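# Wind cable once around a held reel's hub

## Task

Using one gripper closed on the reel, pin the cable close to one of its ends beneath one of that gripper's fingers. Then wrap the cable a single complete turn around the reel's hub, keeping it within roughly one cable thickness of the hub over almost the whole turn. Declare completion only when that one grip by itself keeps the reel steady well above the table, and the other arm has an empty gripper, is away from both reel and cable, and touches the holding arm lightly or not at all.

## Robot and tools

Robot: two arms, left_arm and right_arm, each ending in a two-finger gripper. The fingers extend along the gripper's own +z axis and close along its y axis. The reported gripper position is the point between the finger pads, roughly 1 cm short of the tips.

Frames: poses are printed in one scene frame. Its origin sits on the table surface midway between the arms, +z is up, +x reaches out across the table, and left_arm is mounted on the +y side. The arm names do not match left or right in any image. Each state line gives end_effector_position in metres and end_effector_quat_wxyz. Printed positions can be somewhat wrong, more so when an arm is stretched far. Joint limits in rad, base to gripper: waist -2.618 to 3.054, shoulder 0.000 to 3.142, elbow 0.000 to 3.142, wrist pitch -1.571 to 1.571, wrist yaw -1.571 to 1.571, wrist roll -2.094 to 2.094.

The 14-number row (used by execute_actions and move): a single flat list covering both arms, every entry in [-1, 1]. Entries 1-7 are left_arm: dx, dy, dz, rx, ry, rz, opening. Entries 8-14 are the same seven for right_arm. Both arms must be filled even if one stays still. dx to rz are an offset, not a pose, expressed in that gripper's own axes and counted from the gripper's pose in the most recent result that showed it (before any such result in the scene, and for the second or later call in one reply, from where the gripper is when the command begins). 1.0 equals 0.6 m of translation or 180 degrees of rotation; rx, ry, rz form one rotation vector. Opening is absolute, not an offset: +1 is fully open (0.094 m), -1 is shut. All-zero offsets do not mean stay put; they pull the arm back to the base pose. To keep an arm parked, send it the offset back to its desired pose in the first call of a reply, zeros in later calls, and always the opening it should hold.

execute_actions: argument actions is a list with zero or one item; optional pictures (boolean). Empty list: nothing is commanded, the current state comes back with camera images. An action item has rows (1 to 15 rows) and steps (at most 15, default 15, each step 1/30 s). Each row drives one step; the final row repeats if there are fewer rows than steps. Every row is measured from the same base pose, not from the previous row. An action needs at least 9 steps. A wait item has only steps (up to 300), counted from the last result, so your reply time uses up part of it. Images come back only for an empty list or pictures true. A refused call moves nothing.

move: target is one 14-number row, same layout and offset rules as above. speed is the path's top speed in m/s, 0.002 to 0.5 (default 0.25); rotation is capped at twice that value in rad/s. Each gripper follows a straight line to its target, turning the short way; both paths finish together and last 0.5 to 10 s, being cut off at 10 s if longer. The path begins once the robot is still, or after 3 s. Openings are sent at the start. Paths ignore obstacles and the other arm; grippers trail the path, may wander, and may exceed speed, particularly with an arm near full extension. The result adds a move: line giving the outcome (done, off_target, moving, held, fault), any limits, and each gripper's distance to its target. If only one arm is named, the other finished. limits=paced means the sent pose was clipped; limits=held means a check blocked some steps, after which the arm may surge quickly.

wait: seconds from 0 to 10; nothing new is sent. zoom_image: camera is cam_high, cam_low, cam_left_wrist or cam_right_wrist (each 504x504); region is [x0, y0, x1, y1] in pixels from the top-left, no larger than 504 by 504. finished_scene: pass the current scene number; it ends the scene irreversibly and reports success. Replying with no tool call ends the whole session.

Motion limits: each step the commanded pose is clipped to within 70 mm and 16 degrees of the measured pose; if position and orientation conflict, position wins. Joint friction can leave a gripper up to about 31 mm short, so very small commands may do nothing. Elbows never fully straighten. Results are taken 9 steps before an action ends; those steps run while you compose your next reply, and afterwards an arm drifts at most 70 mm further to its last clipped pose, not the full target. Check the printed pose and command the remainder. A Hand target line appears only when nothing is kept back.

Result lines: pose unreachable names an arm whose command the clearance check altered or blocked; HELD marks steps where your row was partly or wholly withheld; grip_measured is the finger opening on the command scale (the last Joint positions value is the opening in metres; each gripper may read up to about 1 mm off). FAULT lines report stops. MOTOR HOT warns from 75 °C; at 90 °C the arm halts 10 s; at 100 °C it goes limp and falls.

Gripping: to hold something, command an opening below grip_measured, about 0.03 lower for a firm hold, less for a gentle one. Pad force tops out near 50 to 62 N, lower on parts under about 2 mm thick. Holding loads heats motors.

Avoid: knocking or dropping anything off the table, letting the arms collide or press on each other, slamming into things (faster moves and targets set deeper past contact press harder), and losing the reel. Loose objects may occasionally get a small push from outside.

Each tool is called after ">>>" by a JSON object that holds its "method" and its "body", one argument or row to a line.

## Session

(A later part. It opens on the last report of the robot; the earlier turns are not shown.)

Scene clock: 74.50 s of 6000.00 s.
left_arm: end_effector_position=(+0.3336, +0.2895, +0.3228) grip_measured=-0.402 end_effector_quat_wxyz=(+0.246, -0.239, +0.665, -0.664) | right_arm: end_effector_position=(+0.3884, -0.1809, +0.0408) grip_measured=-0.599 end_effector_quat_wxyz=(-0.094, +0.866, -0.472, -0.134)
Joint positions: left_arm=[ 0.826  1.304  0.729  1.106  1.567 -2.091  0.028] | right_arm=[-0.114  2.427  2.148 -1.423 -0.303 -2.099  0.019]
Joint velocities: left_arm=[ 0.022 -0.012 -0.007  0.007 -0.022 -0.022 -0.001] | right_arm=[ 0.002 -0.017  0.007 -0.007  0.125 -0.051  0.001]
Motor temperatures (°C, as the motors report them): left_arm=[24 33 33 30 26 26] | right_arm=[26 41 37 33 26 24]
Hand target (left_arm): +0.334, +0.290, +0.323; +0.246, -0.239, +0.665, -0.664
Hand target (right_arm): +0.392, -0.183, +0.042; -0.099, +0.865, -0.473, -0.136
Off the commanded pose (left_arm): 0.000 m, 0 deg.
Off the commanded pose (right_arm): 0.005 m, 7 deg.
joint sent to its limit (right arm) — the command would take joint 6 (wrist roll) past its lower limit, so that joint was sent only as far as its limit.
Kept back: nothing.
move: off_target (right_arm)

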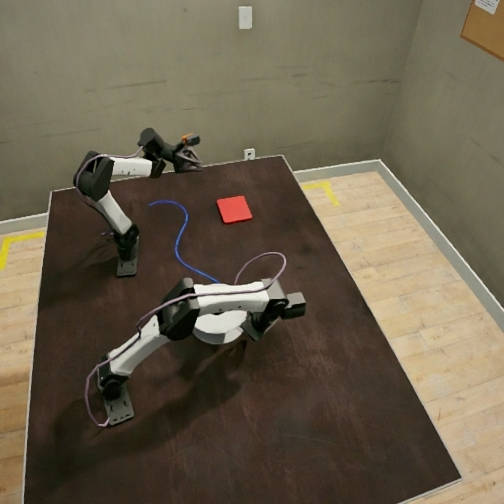

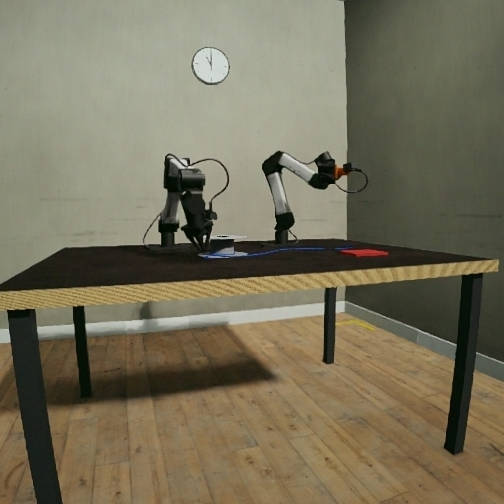

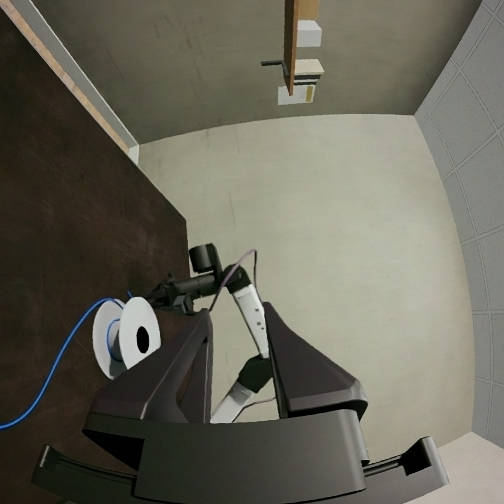

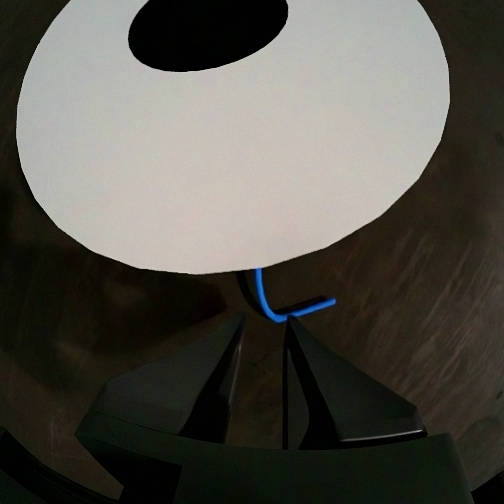

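Along the axis should hit (262,288). Go.

>>> {"method": "move", "body": {
  "target": [0,0,0,0,0,0,-0.4, 0,0.003,0.085,0,0,0,-0.6],
  "speed": 0.06
}}

>>> {"method": "move", "body": {
  "target": [0,0,0,0,0,0,-0.4, 0,0,0.03,0,0,0,-1],
  "speed": 0.05
}}

Scene clock: 75.87 s of 6000.00 s.
left_arm: end_effector_position=(+0.3336, +0.2895, +0.3228) grip_measured=-0.402 end_effector_quat_wxyz=(+0.246, -0.239, +0.665, -0.664) | right_arm: end_effector_position=(+0.3836, -0.1770, +0.0168) grip_measured=-0.599 end_effector_quat_wxyz=(-0.101, +0.863, -0.478, -0.127)
Joint positions: left_arm=[ 0.826  1.304  0.729  1.106  1.567 -2.091  0.028] | right_arm=[-0.106  2.388  1.986 -1.275 -0.309 -2.075  0.019]
Joint velocities: left_arm=[-0.007  0.007  0.002 -0.022 -0.007 -0.007 -0.002] | right_arm=[ 0.007  0.002 -0.002  0.051  0.037  0.037  0.001]
Motor temperatures (°C, as the motors report them): left_arm=[24 33 33 30 26 26] | right_arm=[26 41 37 33 26 24]
Hand target (left_arm): +0.334, +0.290, +0.323; +0.246, -0.239, +0.665, -0.664
Hand target (right_arm): +0.378, -0.168, -0.007; -0.094, +0.866, -0.472, -0.135
Off the commanded pose (left_arm): 0.000 m, 0 deg.
Off the commanded pose (right_arm): 0.027 m, 1 deg.
Kept back: nothing.
move: off_target (right_arm)

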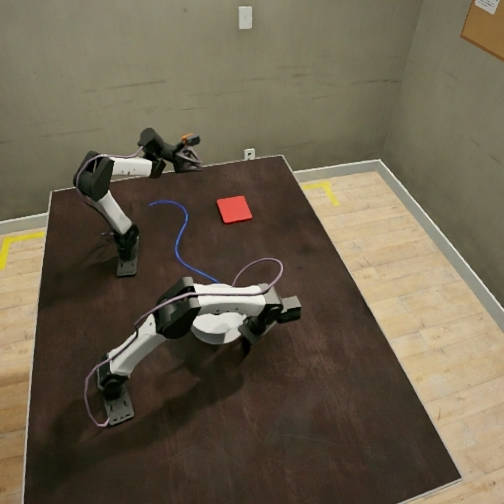

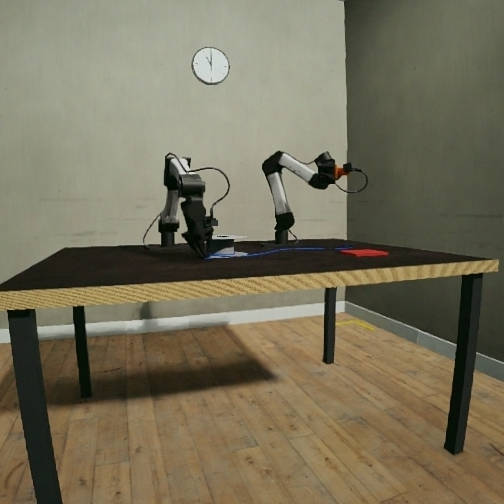

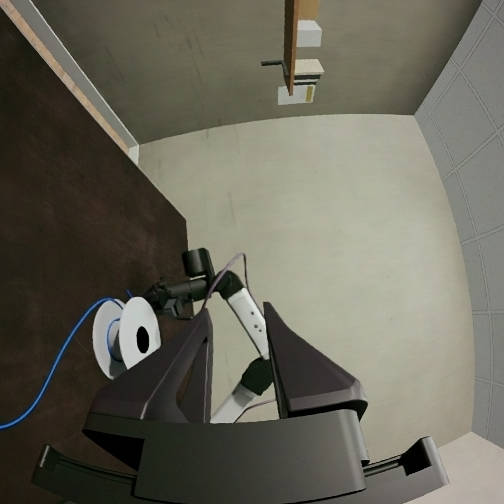

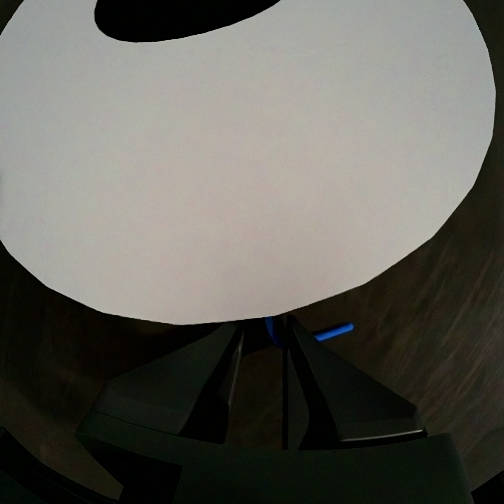

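Scene clock: 76.57 s of 6000.00 s.
left_arm: end_effector_position=(+0.3336, +0.2895, +0.3228) grip_measured=-0.402 end_effector_quat_wxyz=(+0.246, -0.239, +0.665, -0.664) | right_arm: end_effector_position=(+0.3838, -0.1763, +0.0170) grip_measured=-0.970 end_effector_quat_wxyz=(-0.105, +0.862, -0.479, -0.125)
Joint positions: left_arm=[ 0.826  1.304  0.729  1.106  1.567 -2.091  0.028] | right_arm=[-0.106  2.379  1.97  -1.259 -0.313 -2.071  0.001]
Joint velocities: left_arm=[-0.022 -0.012 -0.032  0.081  0.022 -0.007  0.   ] | right_arm=[ 0.007 -0.007  0.007  0.022 -0.022  0.007  0.001]
Motor temperatures (°C, as the motors report them): left_arm=[24 33 33 30 26 26] | right_arm=[26 41 37 33 26 24]
Hand target (left_arm): +0.334, +0.290, +0.323; +0.246, -0.239, +0.665, -0.664
Hand target (right_arm): +0.381, -0.172, +0.000; -0.100, +0.863, -0.478, -0.128
Off the commanded pose (left_arm): 0.000 m, 0 deg.
Off the commanded pose (right_arm): 0.018 m, 1 deg.
Kept back: nothing.
move: off_target (right_arm)

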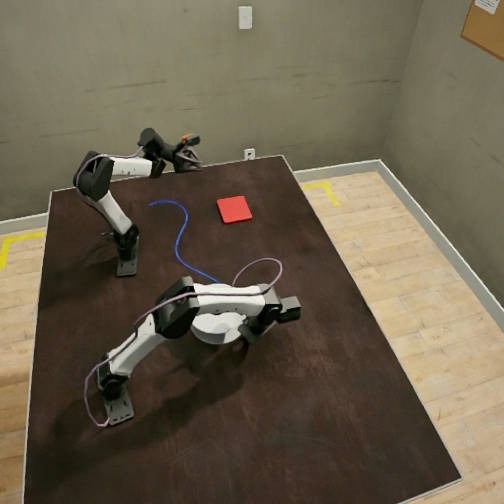

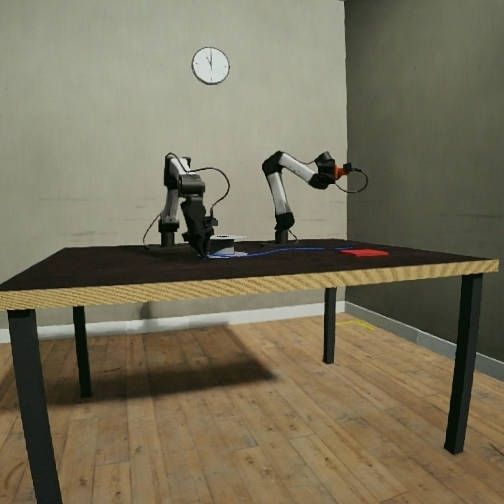

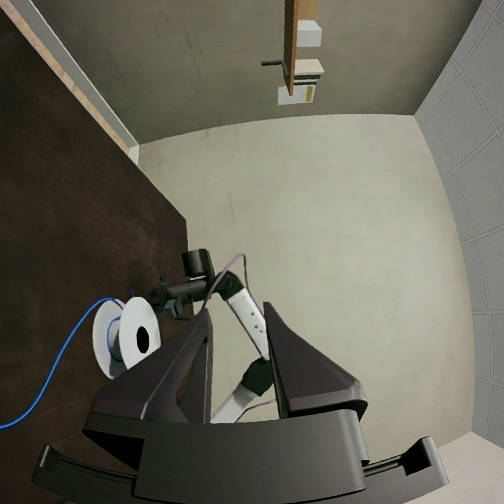

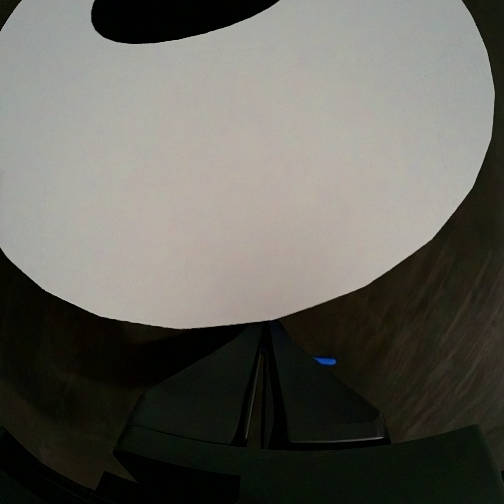

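>>> {"method": "move", "body": {
  "target": [0,0,0,0,0,0,-0.4, 0.005,0.115,-0.075,0,0.1,0.17,-1],
  "speed": 0.1
}}

Scene clock: 80.80 s of 6000.00 s.
left_arm: end_effector_position=(+0.3336, +0.2895, +0.3228) grip_measured=-0.402 end_effector_quat_wxyz=(+0.246, -0.239, +0.665, -0.664) | right_arm: end_effector_position=(+0.3381, -0.2286, +0.0552) grip_measured=-0.969 end_effector_quat_wxyz=(-0.002, -0.714, +0.699, +0.017)
Joint positions: left_arm=[ 0.826  1.304  0.729  1.106  1.567 -2.091  0.028] | right_arm=[-0.106  2.065  1.645 -1.177 -0.023 -1.521  0.001]
Joint velocities: left_arm=[ 0.002 -0.002 -0.002 -0.037 -0.022  0.051  0.001] | right_arm=[ 0.007  0.002 -0.017 -0.007  0.051  0.022 -0.   ]
Motor temperatures (°C, as the motors report them): left_arm=[24 33 34 30 26 26] | right_arm=[26 42 37 32 26 24]
Hand target (left_arm): +0.334, +0.290, +0.323; +0.246, -0.239, +0.665, -0.664
Hand target (right_arm): +0.332, -0.227, +0.056; +0.009, +0.715, -0.699, -0.014
Off the commanded pose (left_arm): 0.000 m, 0 deg.
Off the commanded pose (right_arm): 0.007 m, 1 deg.
Kept back: nothing.
move: done

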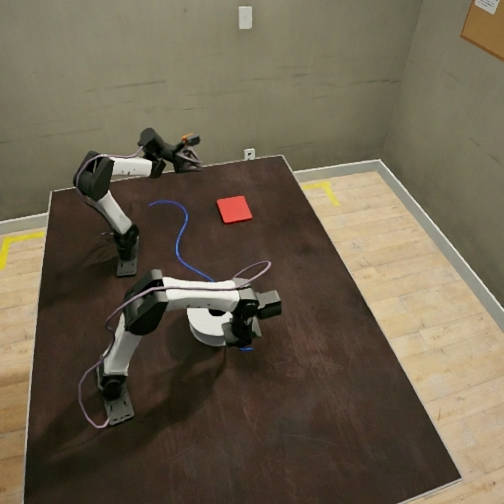

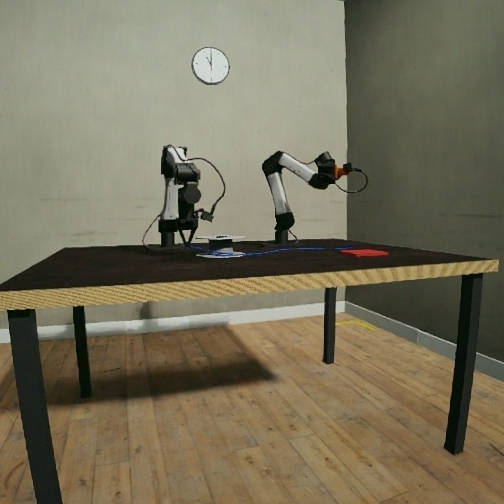

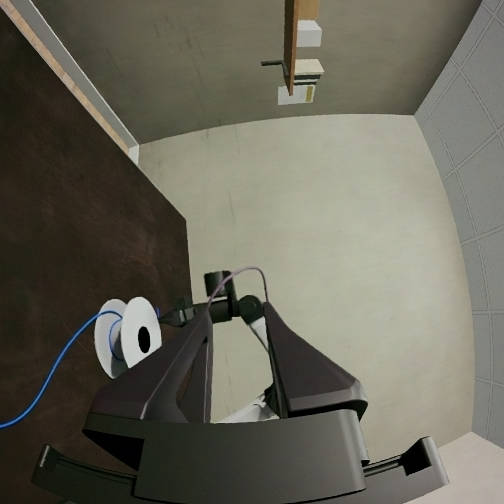

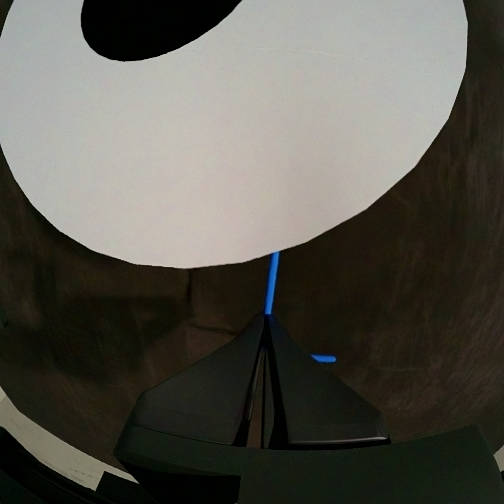

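>>> {"method": "move", "body": {
  "target": [0.345,0.416,0.345,0,0.28,0,-0.4, 0,0,0,0,0,0,-1]
}}

Scene clock: 84.00 s of 6000.00 s.
left_arm: end_effector_position=(+0.3076, +0.0054, +0.0708) grip_measured=-0.402 end_effector_quat_wxyz=(-0.061, +0.067, +0.711, -0.698) | right_arm: end_effector_position=(+0.3380, -0.2288, +0.0551) grip_measured=-0.969 end_effector_quat_wxyz=(-0.002, -0.714, +0.700, +0.017)
Joint positions: left_arm=[-0.138  2.177  0.68   1.273  1.483 -1.341  0.028] | right_arm=[-0.106  2.065  1.645 -1.177 -0.022 -1.518  0.001]
Joint velocities: left_arm=[-0.007 -0.012  0.002 -0.022 -0.007 -0.022  0.   ] | right_arm=[ 0.007 -0.002 -0.012 -0.095  0.007  0.007 -0.001]
Motor temperatures (°C, as the motors report them): left_arm=[24 33 34 31 26 26] | right_arm=[26 42 37 32 26 24]
Hand target (left_arm): +0.313, +0.003, +0.067; -0.062, +0.064, +0.712, -0.696
Hand target (right_arm): +0.338, -0.229, +0.055; +0.002, +0.714, -0.699, -0.017
Off the commanded pose (left_arm): 0.007 m, 1 deg.
Off the commanded pose (right_arm): 0.000 m, 0 deg.
Kept back: nothing.
move: done

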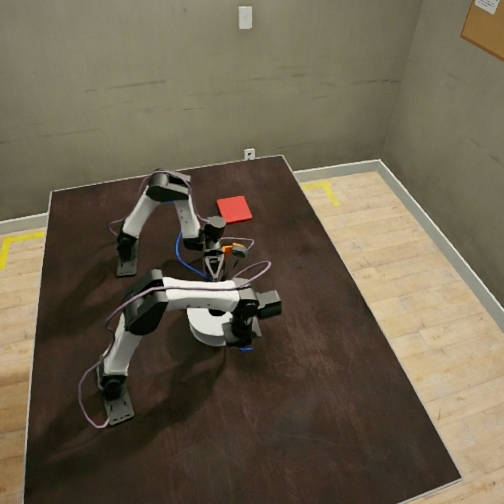

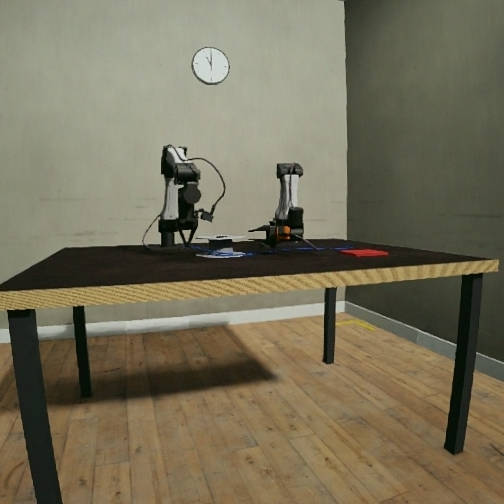

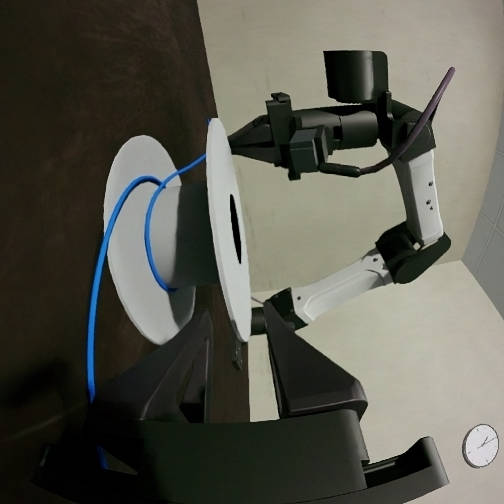

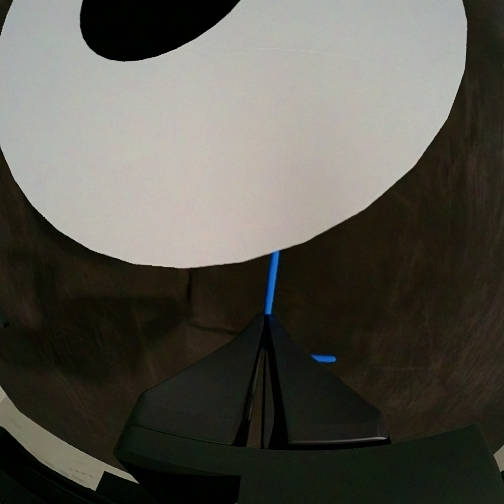

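>>> {"method": "move", "body": {
  "target": [0,-0.012,0.1,0,0,0,-0.4, 0,0,0,0,0,0,-1],
  "speed": 0.08
}}

>>> {"method": "move", "body": {
  "target": [0,0,0,0,0,0,-1, 0,0,0,0,0,0,-1]
}}

Scene clock: 85.53 s of 6000.00 s.
left_arm: end_effector_position=(+0.2885, -0.0479, +0.0768) grip_measured=-0.402 end_effector_quat_wxyz=(-0.066, +0.065, +0.715, -0.693) | right_arm: end_effector_position=(+0.3380, -0.2288, +0.0551) grip_measured=-0.969 end_effector_quat_wxyz=(-0.002, -0.714, +0.700, +0.017)
Joint positions: left_arm=[-0.314  2.177  0.68   1.381  1.312 -1.463  0.028] | right_arm=[-0.106  2.065  1.645 -1.177 -0.022 -1.518  0.001]
Joint velocities: left_arm=[-0.012 -0.002 -0.022  0.081 -0.051 -0.081  0.001] | right_arm=[ 0.002 -0.007  0.002 -0.051 -0.037 -0.022  0.   ]
Motor temperatures (°C, as the motors report them): left_arm=[24 33 33 31 26 26] | right_arm=[26 42 37 32 26 24]
Hand target (left_arm): +0.297, -0.053, +0.076; -0.060, +0.067, +0.712, -0.696
Hand target (right_arm): +0.338, -0.229, +0.055; +0.002, +0.714, -0.700, -0.017
Off the commanded pose (left_arm): 0.010 m, 1 deg.
Off the commanded pose (right_arm): 0.000 m, 0 deg.
Kept back: nothing.
move: done

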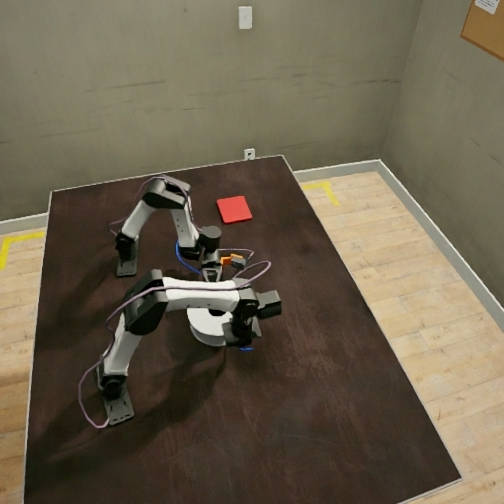

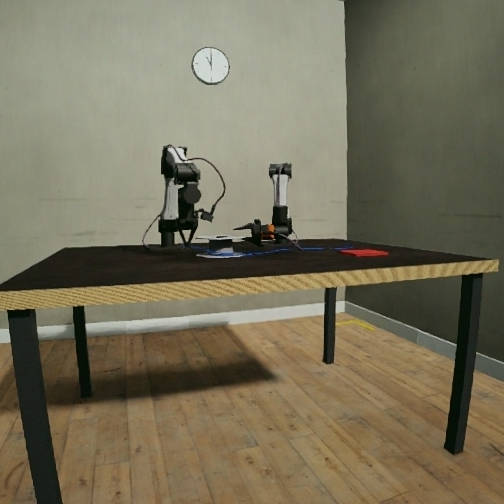

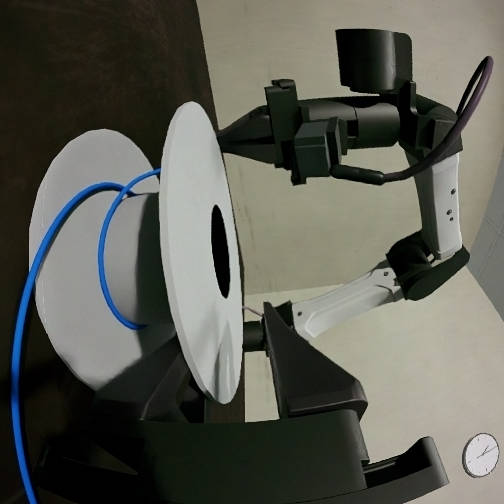

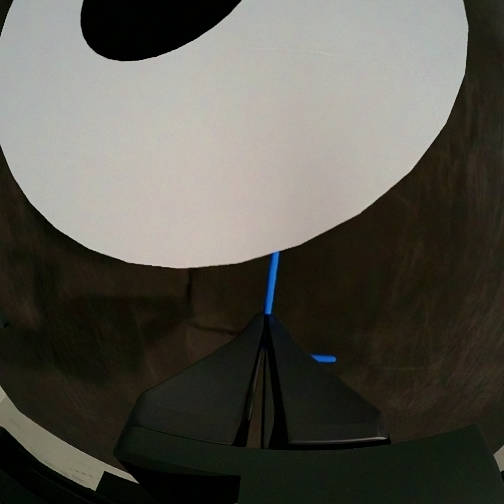

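Scene clock: 86.03 s of 6000.00 s.
left_arm: end_effector_position=(+0.2887, -0.0480, +0.0764) grip_measured=-0.955 end_effector_quat_wxyz=(-0.066, +0.063, +0.715, -0.693) | right_arm: end_effector_position=(+0.3380, -0.2288, +0.0551) grip_measured=-0.969 end_effector_quat_wxyz=(-0.002, -0.714, +0.700, +0.017)
Joint positions: left_arm=[-0.314  2.177  0.68   1.377  1.311 -1.462  0.002] | right_arm=[-0.106  2.065  1.645 -1.177 -0.022 -1.518  0.001]
Joint velocities: left_arm=[ 0.017  0.007  0.017 -0.081 -0.007 -0.007  0.001] | right_arm=[-0.012 -0.007 -0.022  0.007 -0.007  0.022  0.   ]
Motor temperatures (°C, as the motors report them): left_arm=[24 33 33 31 26 26] | right_arm=[26 42 37 32 26 24]
Hand target (left_arm): +0.288, -0.048, +0.077; -0.066, +0.065, +0.715, -0.693
Hand target (right_arm): +0.338, -0.229, +0.055; +0.002, +0.714, -0.700, -0.017
Off the commanded pose (left_arm): 0.001 m, 0 deg.
Off the commanded pose (right_arm): 0.000 m, 0 deg.
Kept back: nothing.
move: done

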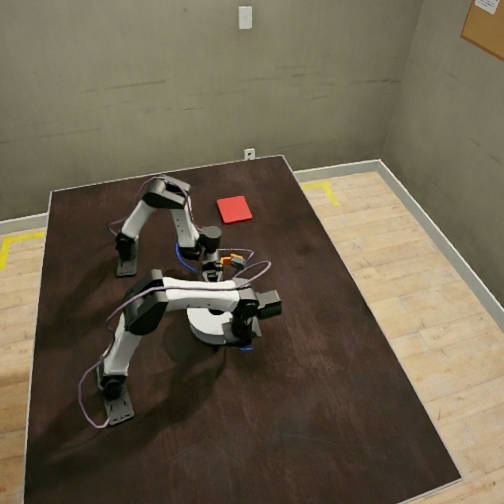

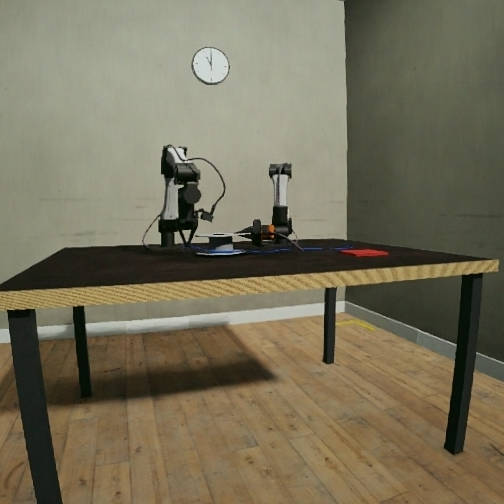

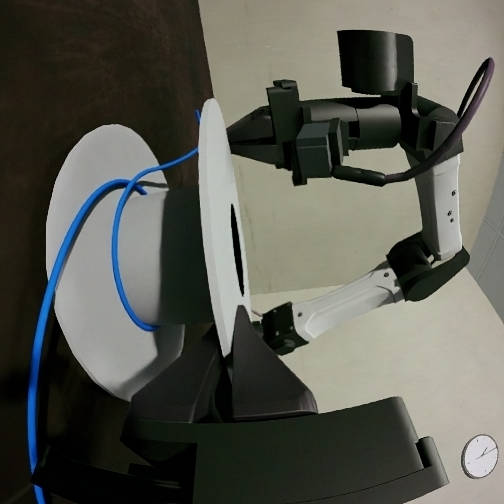

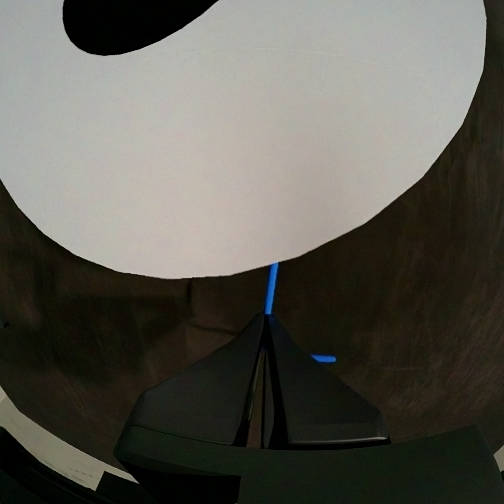

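>>> {"method": "move", "body": {
  "target": [0,0,0,0,0,0,-1, 0.2,0.08,0,0,0,0.05,-1],
  "speed": 0.08
}}

Scene clock: 88.23 s of 6000.00 s.
left_arm: end_effector_position=(+0.2884, -0.0479, +0.0764) grip_measured=-0.955 end_effector_quat_wxyz=(-0.067, +0.064, +0.715, -0.693) | right_arm: end_effector_position=(+0.2967, -0.3421, +0.0547) grip_measured=-0.969 end_effector_quat_wxyz=(+0.003, -0.657, +0.753, +0.025)
Joint positions: left_arm=[-0.314  2.177  0.68   1.377  1.313 -1.462  0.002] | right_arm=[-0.428  1.951  1.477 -1.135 -0.034 -1.686  0.001]
Joint velocities: left_arm=[ 0.012 -0.007  0.002  0.022  0.066 -0.051  0.001] | right_arm=[ 0.007 -0.002 -0.012 -0.051 -0.037 -0.022 -0.   ]
Motor temperatures (°C, as the motors report them): left_arm=[24 34 33 31 26 26] | right_arm=[26 42 37 32 26 24]
Hand target (left_arm): +0.289, -0.048, +0.076; -0.066, +0.063, +0.715, -0.693
Hand target (right_arm): +0.291, -0.350, +0.055; -0.006, -0.656, +0.754, +0.015
Off the commanded pose (left_arm): 0.000 m, 0 deg.
Off the commanded pose (right_arm): 0.009 m, 1 deg.
Kept back: nothing.
move: done

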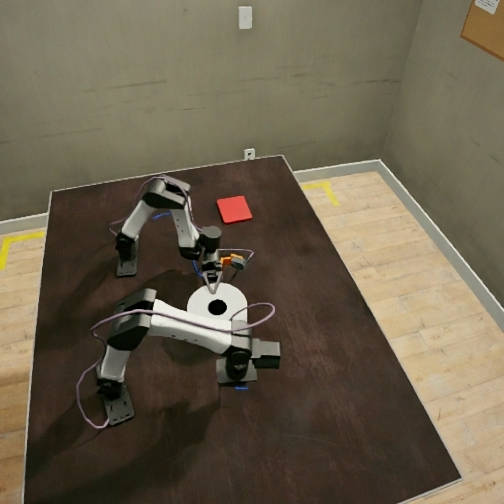

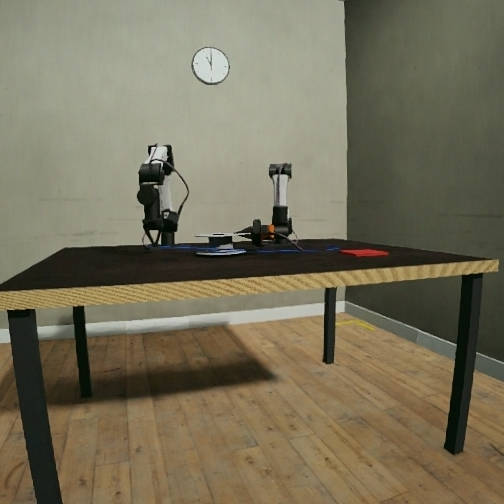

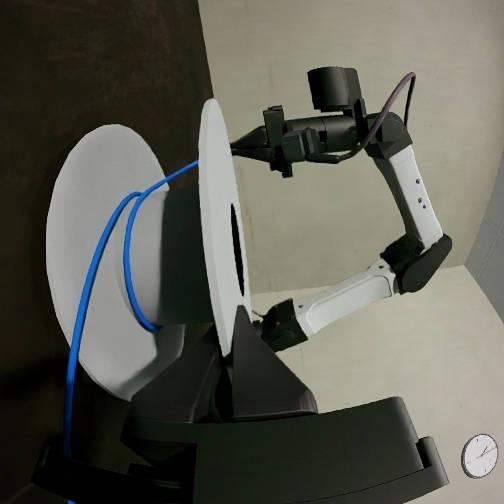

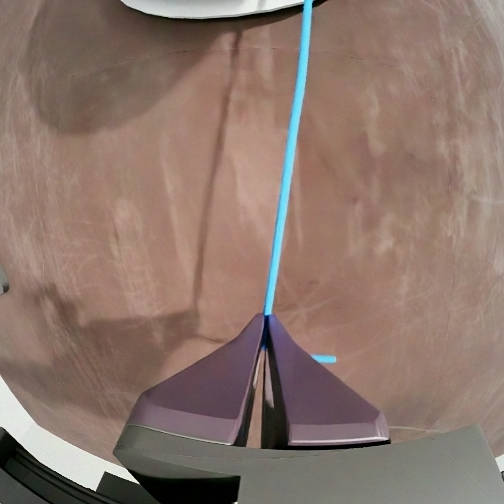

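>>> {"method": "move", "body": {
  "target": [0,0,0,0,0,0,-1, -0.168,0.27,0,0,0,0.28,-1],
  "speed": 0.15
}}

Scene clock: 91.97 s of 6000.00 s.
left_arm: end_effector_position=(+0.2884, -0.0479, +0.0764) grip_measured=-0.955 end_effector_quat_wxyz=(-0.067, +0.064, +0.715, -0.693) | right_arm: end_effector_position=(+0.1615, -0.2189, +0.0688) grip_measured=-0.969 end_effector_quat_wxyz=(+0.001, -0.274, +0.961, +0.024)
Joint positions: left_arm=[-0.314  2.177  0.68   1.377  1.313 -1.462  0.002] | right_arm=[-0.021  1.374  0.903 -1.103 -0.048 -0.399  0.001]
Joint velocities: left_arm=[-0.007  0.017  0.017 -0.095  0.022 -0.022 -0.   ] | right_arm=[-0.012 -0.007 -0.017 -0.037  0.022 -0.022 -0.   ]
Motor temperatures (°C, as the motors report them): left_arm=[24 35 33 31 26 26] | right_arm=[26 42 36 32 26 24]
Hand target (left_arm): +0.288, -0.048, +0.076; -0.067, +0.064, +0.715, -0.693
Hand target (right_arm): +0.152, -0.217, +0.066; -0.007, -0.274, +0.961, +0.028
Off the commanded pose (left_arm): 0.000 m, 0 deg.
Off the commanded pose (right_arm): 0.013 m, 1 deg.
Kept back: nothing.
move: off_target (right_arm)

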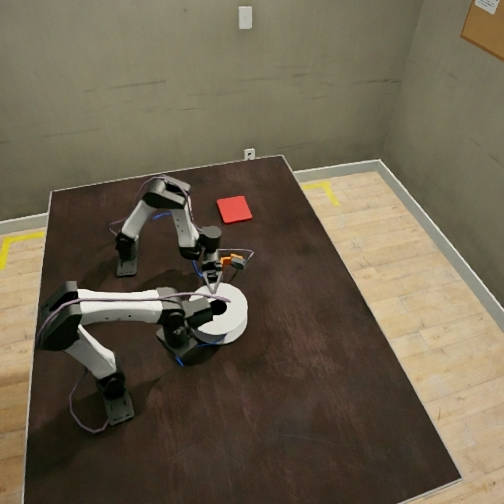

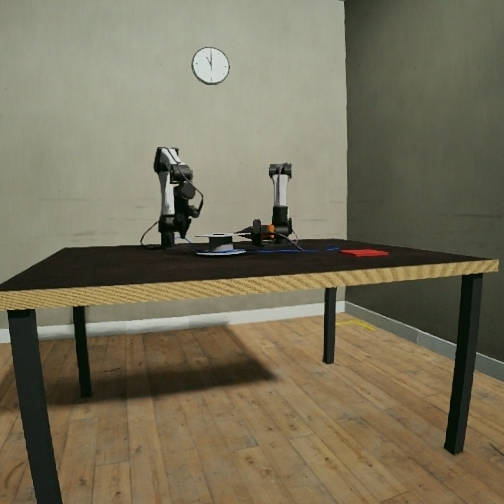

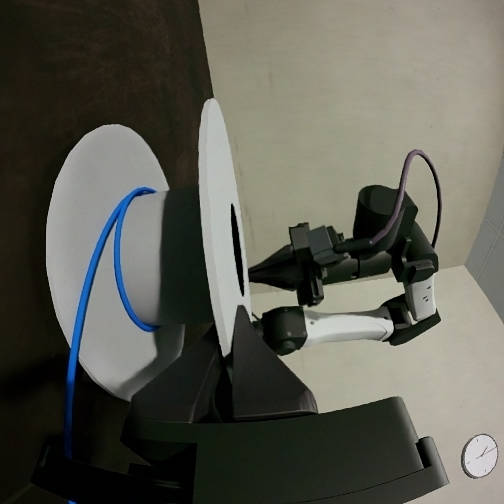

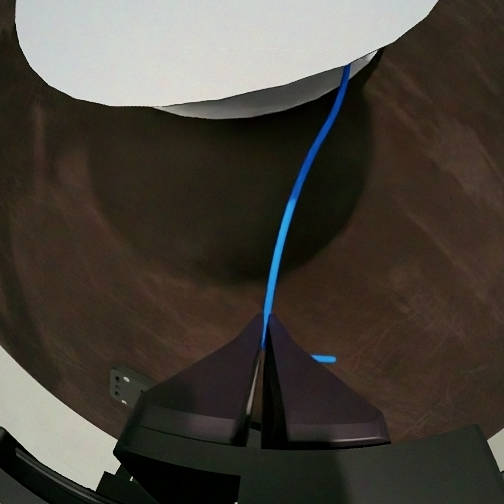

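>>> {"method": "move", "body": {
  "target": [0,0,0,0,0,0,-1, -0.087,0.24,0.035,0,0,0.28,-1],
  "speed": 0.15
}}

Scene clock: 95.70 s of 6000.00 s.
left_arm: end_effector_position=(+0.2843, -0.0471, +0.0763) grip_measured=-0.955 end_effector_quat_wxyz=(-0.077, +0.071, +0.714, -0.693) | right_arm: end_effector_position=(+0.1295, -0.0741, +0.0528) grip_measured=-0.969 end_effector_quat_wxyz=(-0.010, +0.164, +0.986, +0.021)
Joint positions: left_arm=[-0.314  2.177  0.68   1.372  1.337 -1.462  0.002] | right_arm=[ 0.605  1.54   0.981 -0.99  -0.04   1.112  0.001]
Joint velocities: left_arm=[ 0.007 -0.007  0.007 -0.081 -0.037 -0.051 -0.001] | right_arm=[ 0.002  0.012  0.007  0.007 -0.081  0.007  0.   ]
Motor temperatures (°C, as the motors report them): left_arm=[24 35 33 32 26 26] | right_arm=[26 41 37 32 26 24]
Hand target (left_arm): +0.288, -0.048, +0.076; -0.067, +0.064, +0.715, -0.693
Hand target (right_arm): +0.130, -0.066, +0.055; -0.013, +0.161, +0.986, +0.026
Off the commanded pose (left_arm): 0.004 m, 1 deg.
Off the commanded pose (right_arm): 0.006 m, 0 deg.
Kept back: nothing.
move: done

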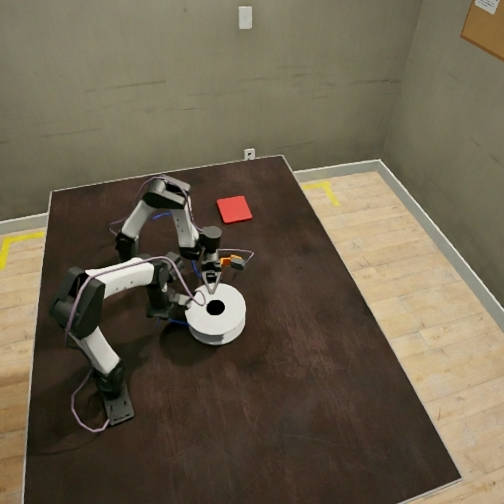

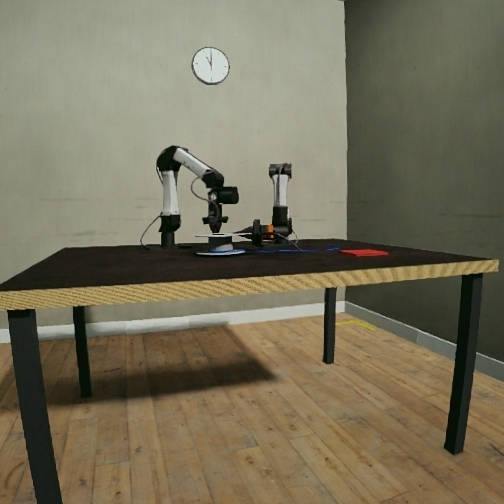

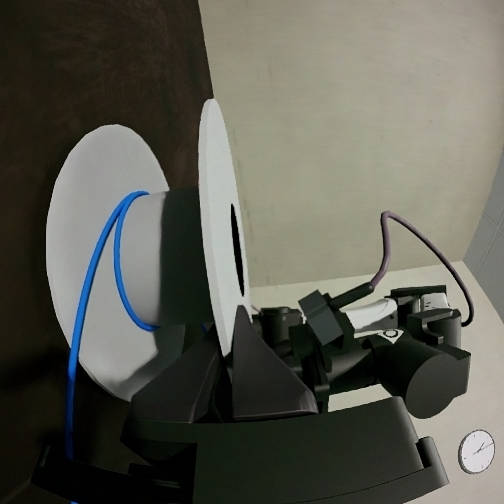

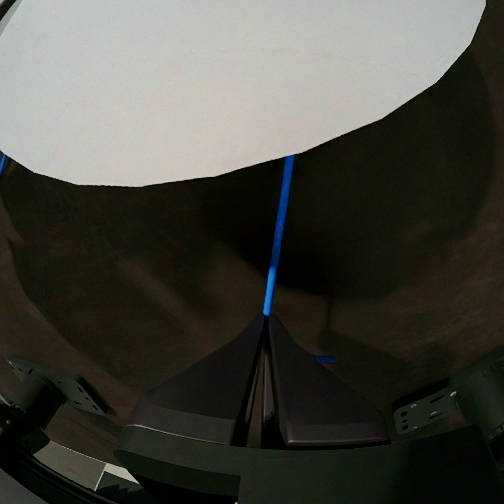

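>>> {"method": "move", "body": {
  "target": [0,0,0,0,0,0,-1, -0.07,0.03,-0.11,0,0,0.15,-1],
  "speed": 0.1
}}

Scene clock: 101.70 s of 6000.00 s.
left_arm: end_effector_position=(+0.2841, -0.0470, +0.0763) grip_measured=-0.955 end_effector_quat_wxyz=(-0.078, +0.071, +0.714, -0.692) | right_arm: end_effector_position=(+0.1708, -0.0750, +0.1155) grip_measured=-0.969 end_effector_quat_wxyz=(-0.013, +0.380, +0.925, +0.018)
Joint positions: left_arm=[-0.314  2.177  0.68   1.372  1.338 -1.462  0.002] | right_arm=[ 0.502  1.609  1.305 -1.248 -0.039  1.46   0.001]
Joint velocities: left_arm=[-0.007  0.002 -0.012 -0.022 -0.007  0.037 -0.001] | right_arm=[-0.002 -0.007  0.002 -0.007 -0.022 -0.081  0.   ]
Motor temperatures (°C, as the motors report them): left_arm=[24 36 32 32 26 26] | right_arm=[26 39 37 32 26 24]
Hand target (left_arm): +0.284, -0.047, +0.076; -0.077, +0.071, +0.714, -0.693
Hand target (right_arm): +0.176, -0.074, +0.118; -0.013, +0.389, +0.921, +0.018
Off the commanded pose (left_arm): 0.000 m, 0 deg.
Off the commanded pose (right_arm): 0.006 m, 1 deg.
Kept back: nothing.
move: done

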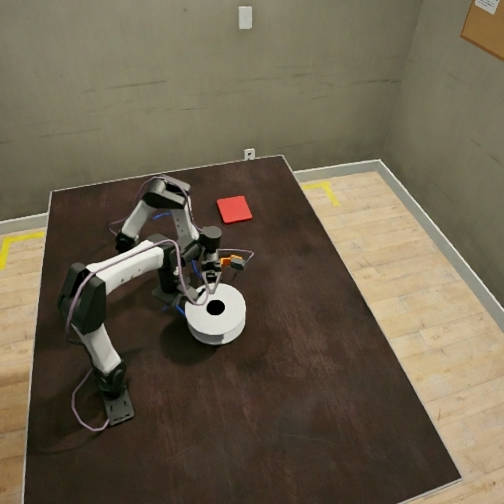

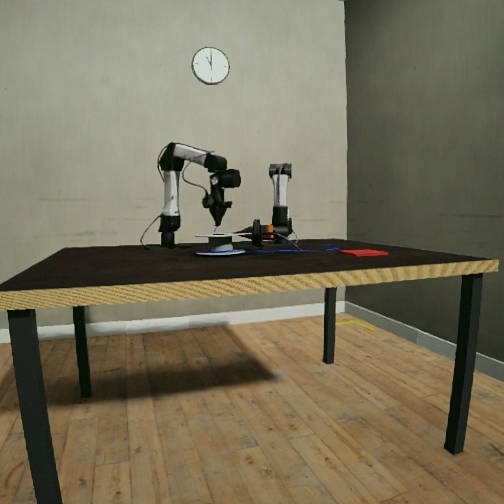

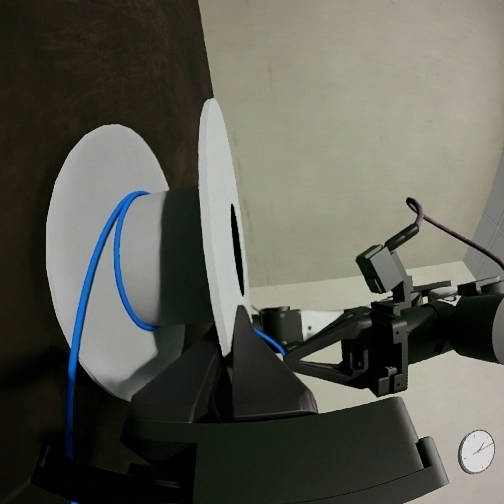

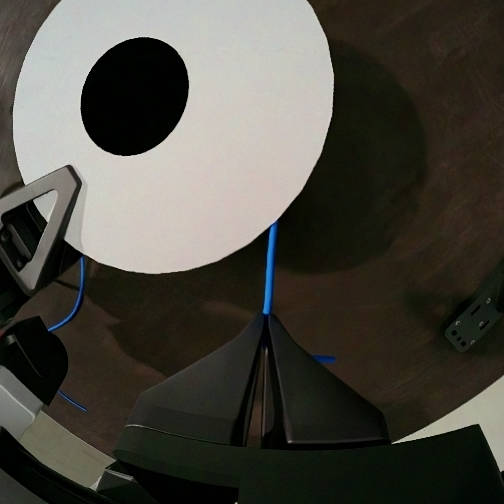

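>>> {"method": "move", "body": {
  "target": [0,0,0,0,0,0,-1, -0.095,0.105,0.03,0,0,0.22,-1],
  "speed": 0.12
}}

Scene clock: 105.23 s of 6000.00 s.
left_arm: end_effector_position=(+0.2861, -0.0474, +0.0760) grip_measured=-0.955 end_effector_quat_wxyz=(-0.074, +0.067, +0.715, -0.692) | right_arm: end_effector_position=(+0.2427, -0.0754, +0.0936) grip_measured=-0.969 end_effector_quat_wxyz=(-0.022, +0.665, +0.747, -0.005)
Joint positions: left_arm=[-0.314  2.177  0.68   1.372  1.326 -1.462  0.002] | right_arm=[ 0.37   1.873  1.529 -1.248 -0.039  2.001  0.001]
Joint velocities: left_arm=[ 0.007  0.012 -0.007  0.051 -0.066 -0.037  0.   ] | right_arm=[ 0.012 -0.017 -0.002  0.022 -0.037 -0.007 -0.   ]
Motor temperatures (°C, as the motors report them): left_arm=[24 37 32 32 26 26] | right_arm=[26 39 38 32 26 24]
Hand target (left_arm): +0.284, -0.047, +0.076; -0.078, +0.071, +0.714, -0.692
Hand target (right_arm): +0.255, -0.071, +0.096; -0.017, +0.671, +0.741, +0.012
Off the commanded pose (left_arm): 0.002 m, 1 deg.
Off the commanded pose (right_arm): 0.014 m, 2 deg.
Kept back: nothing.
move: off_target (right_arm)

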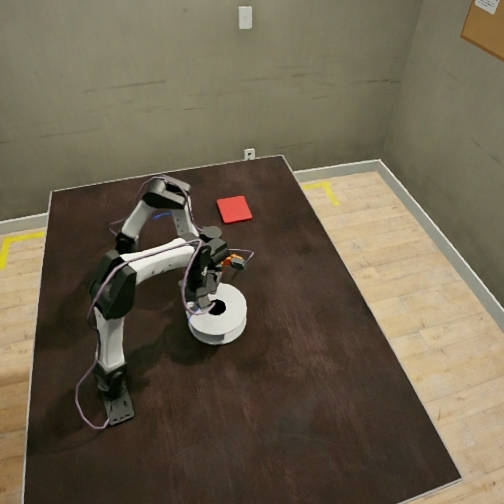

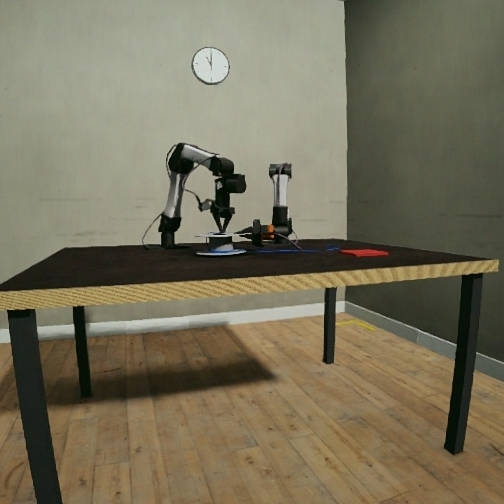

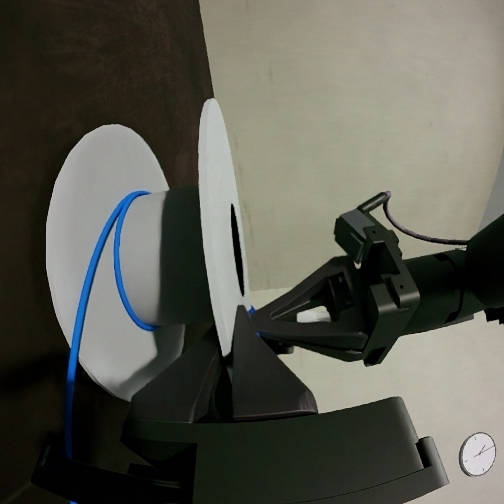

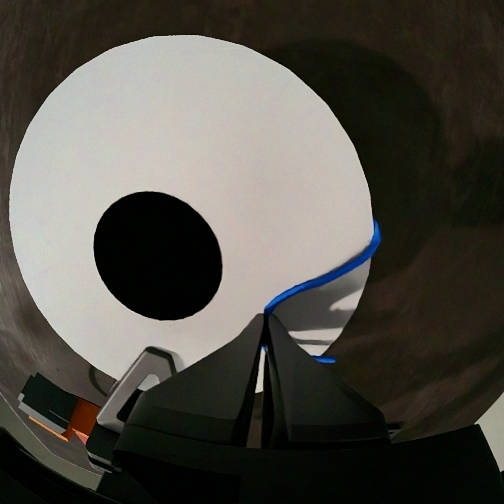

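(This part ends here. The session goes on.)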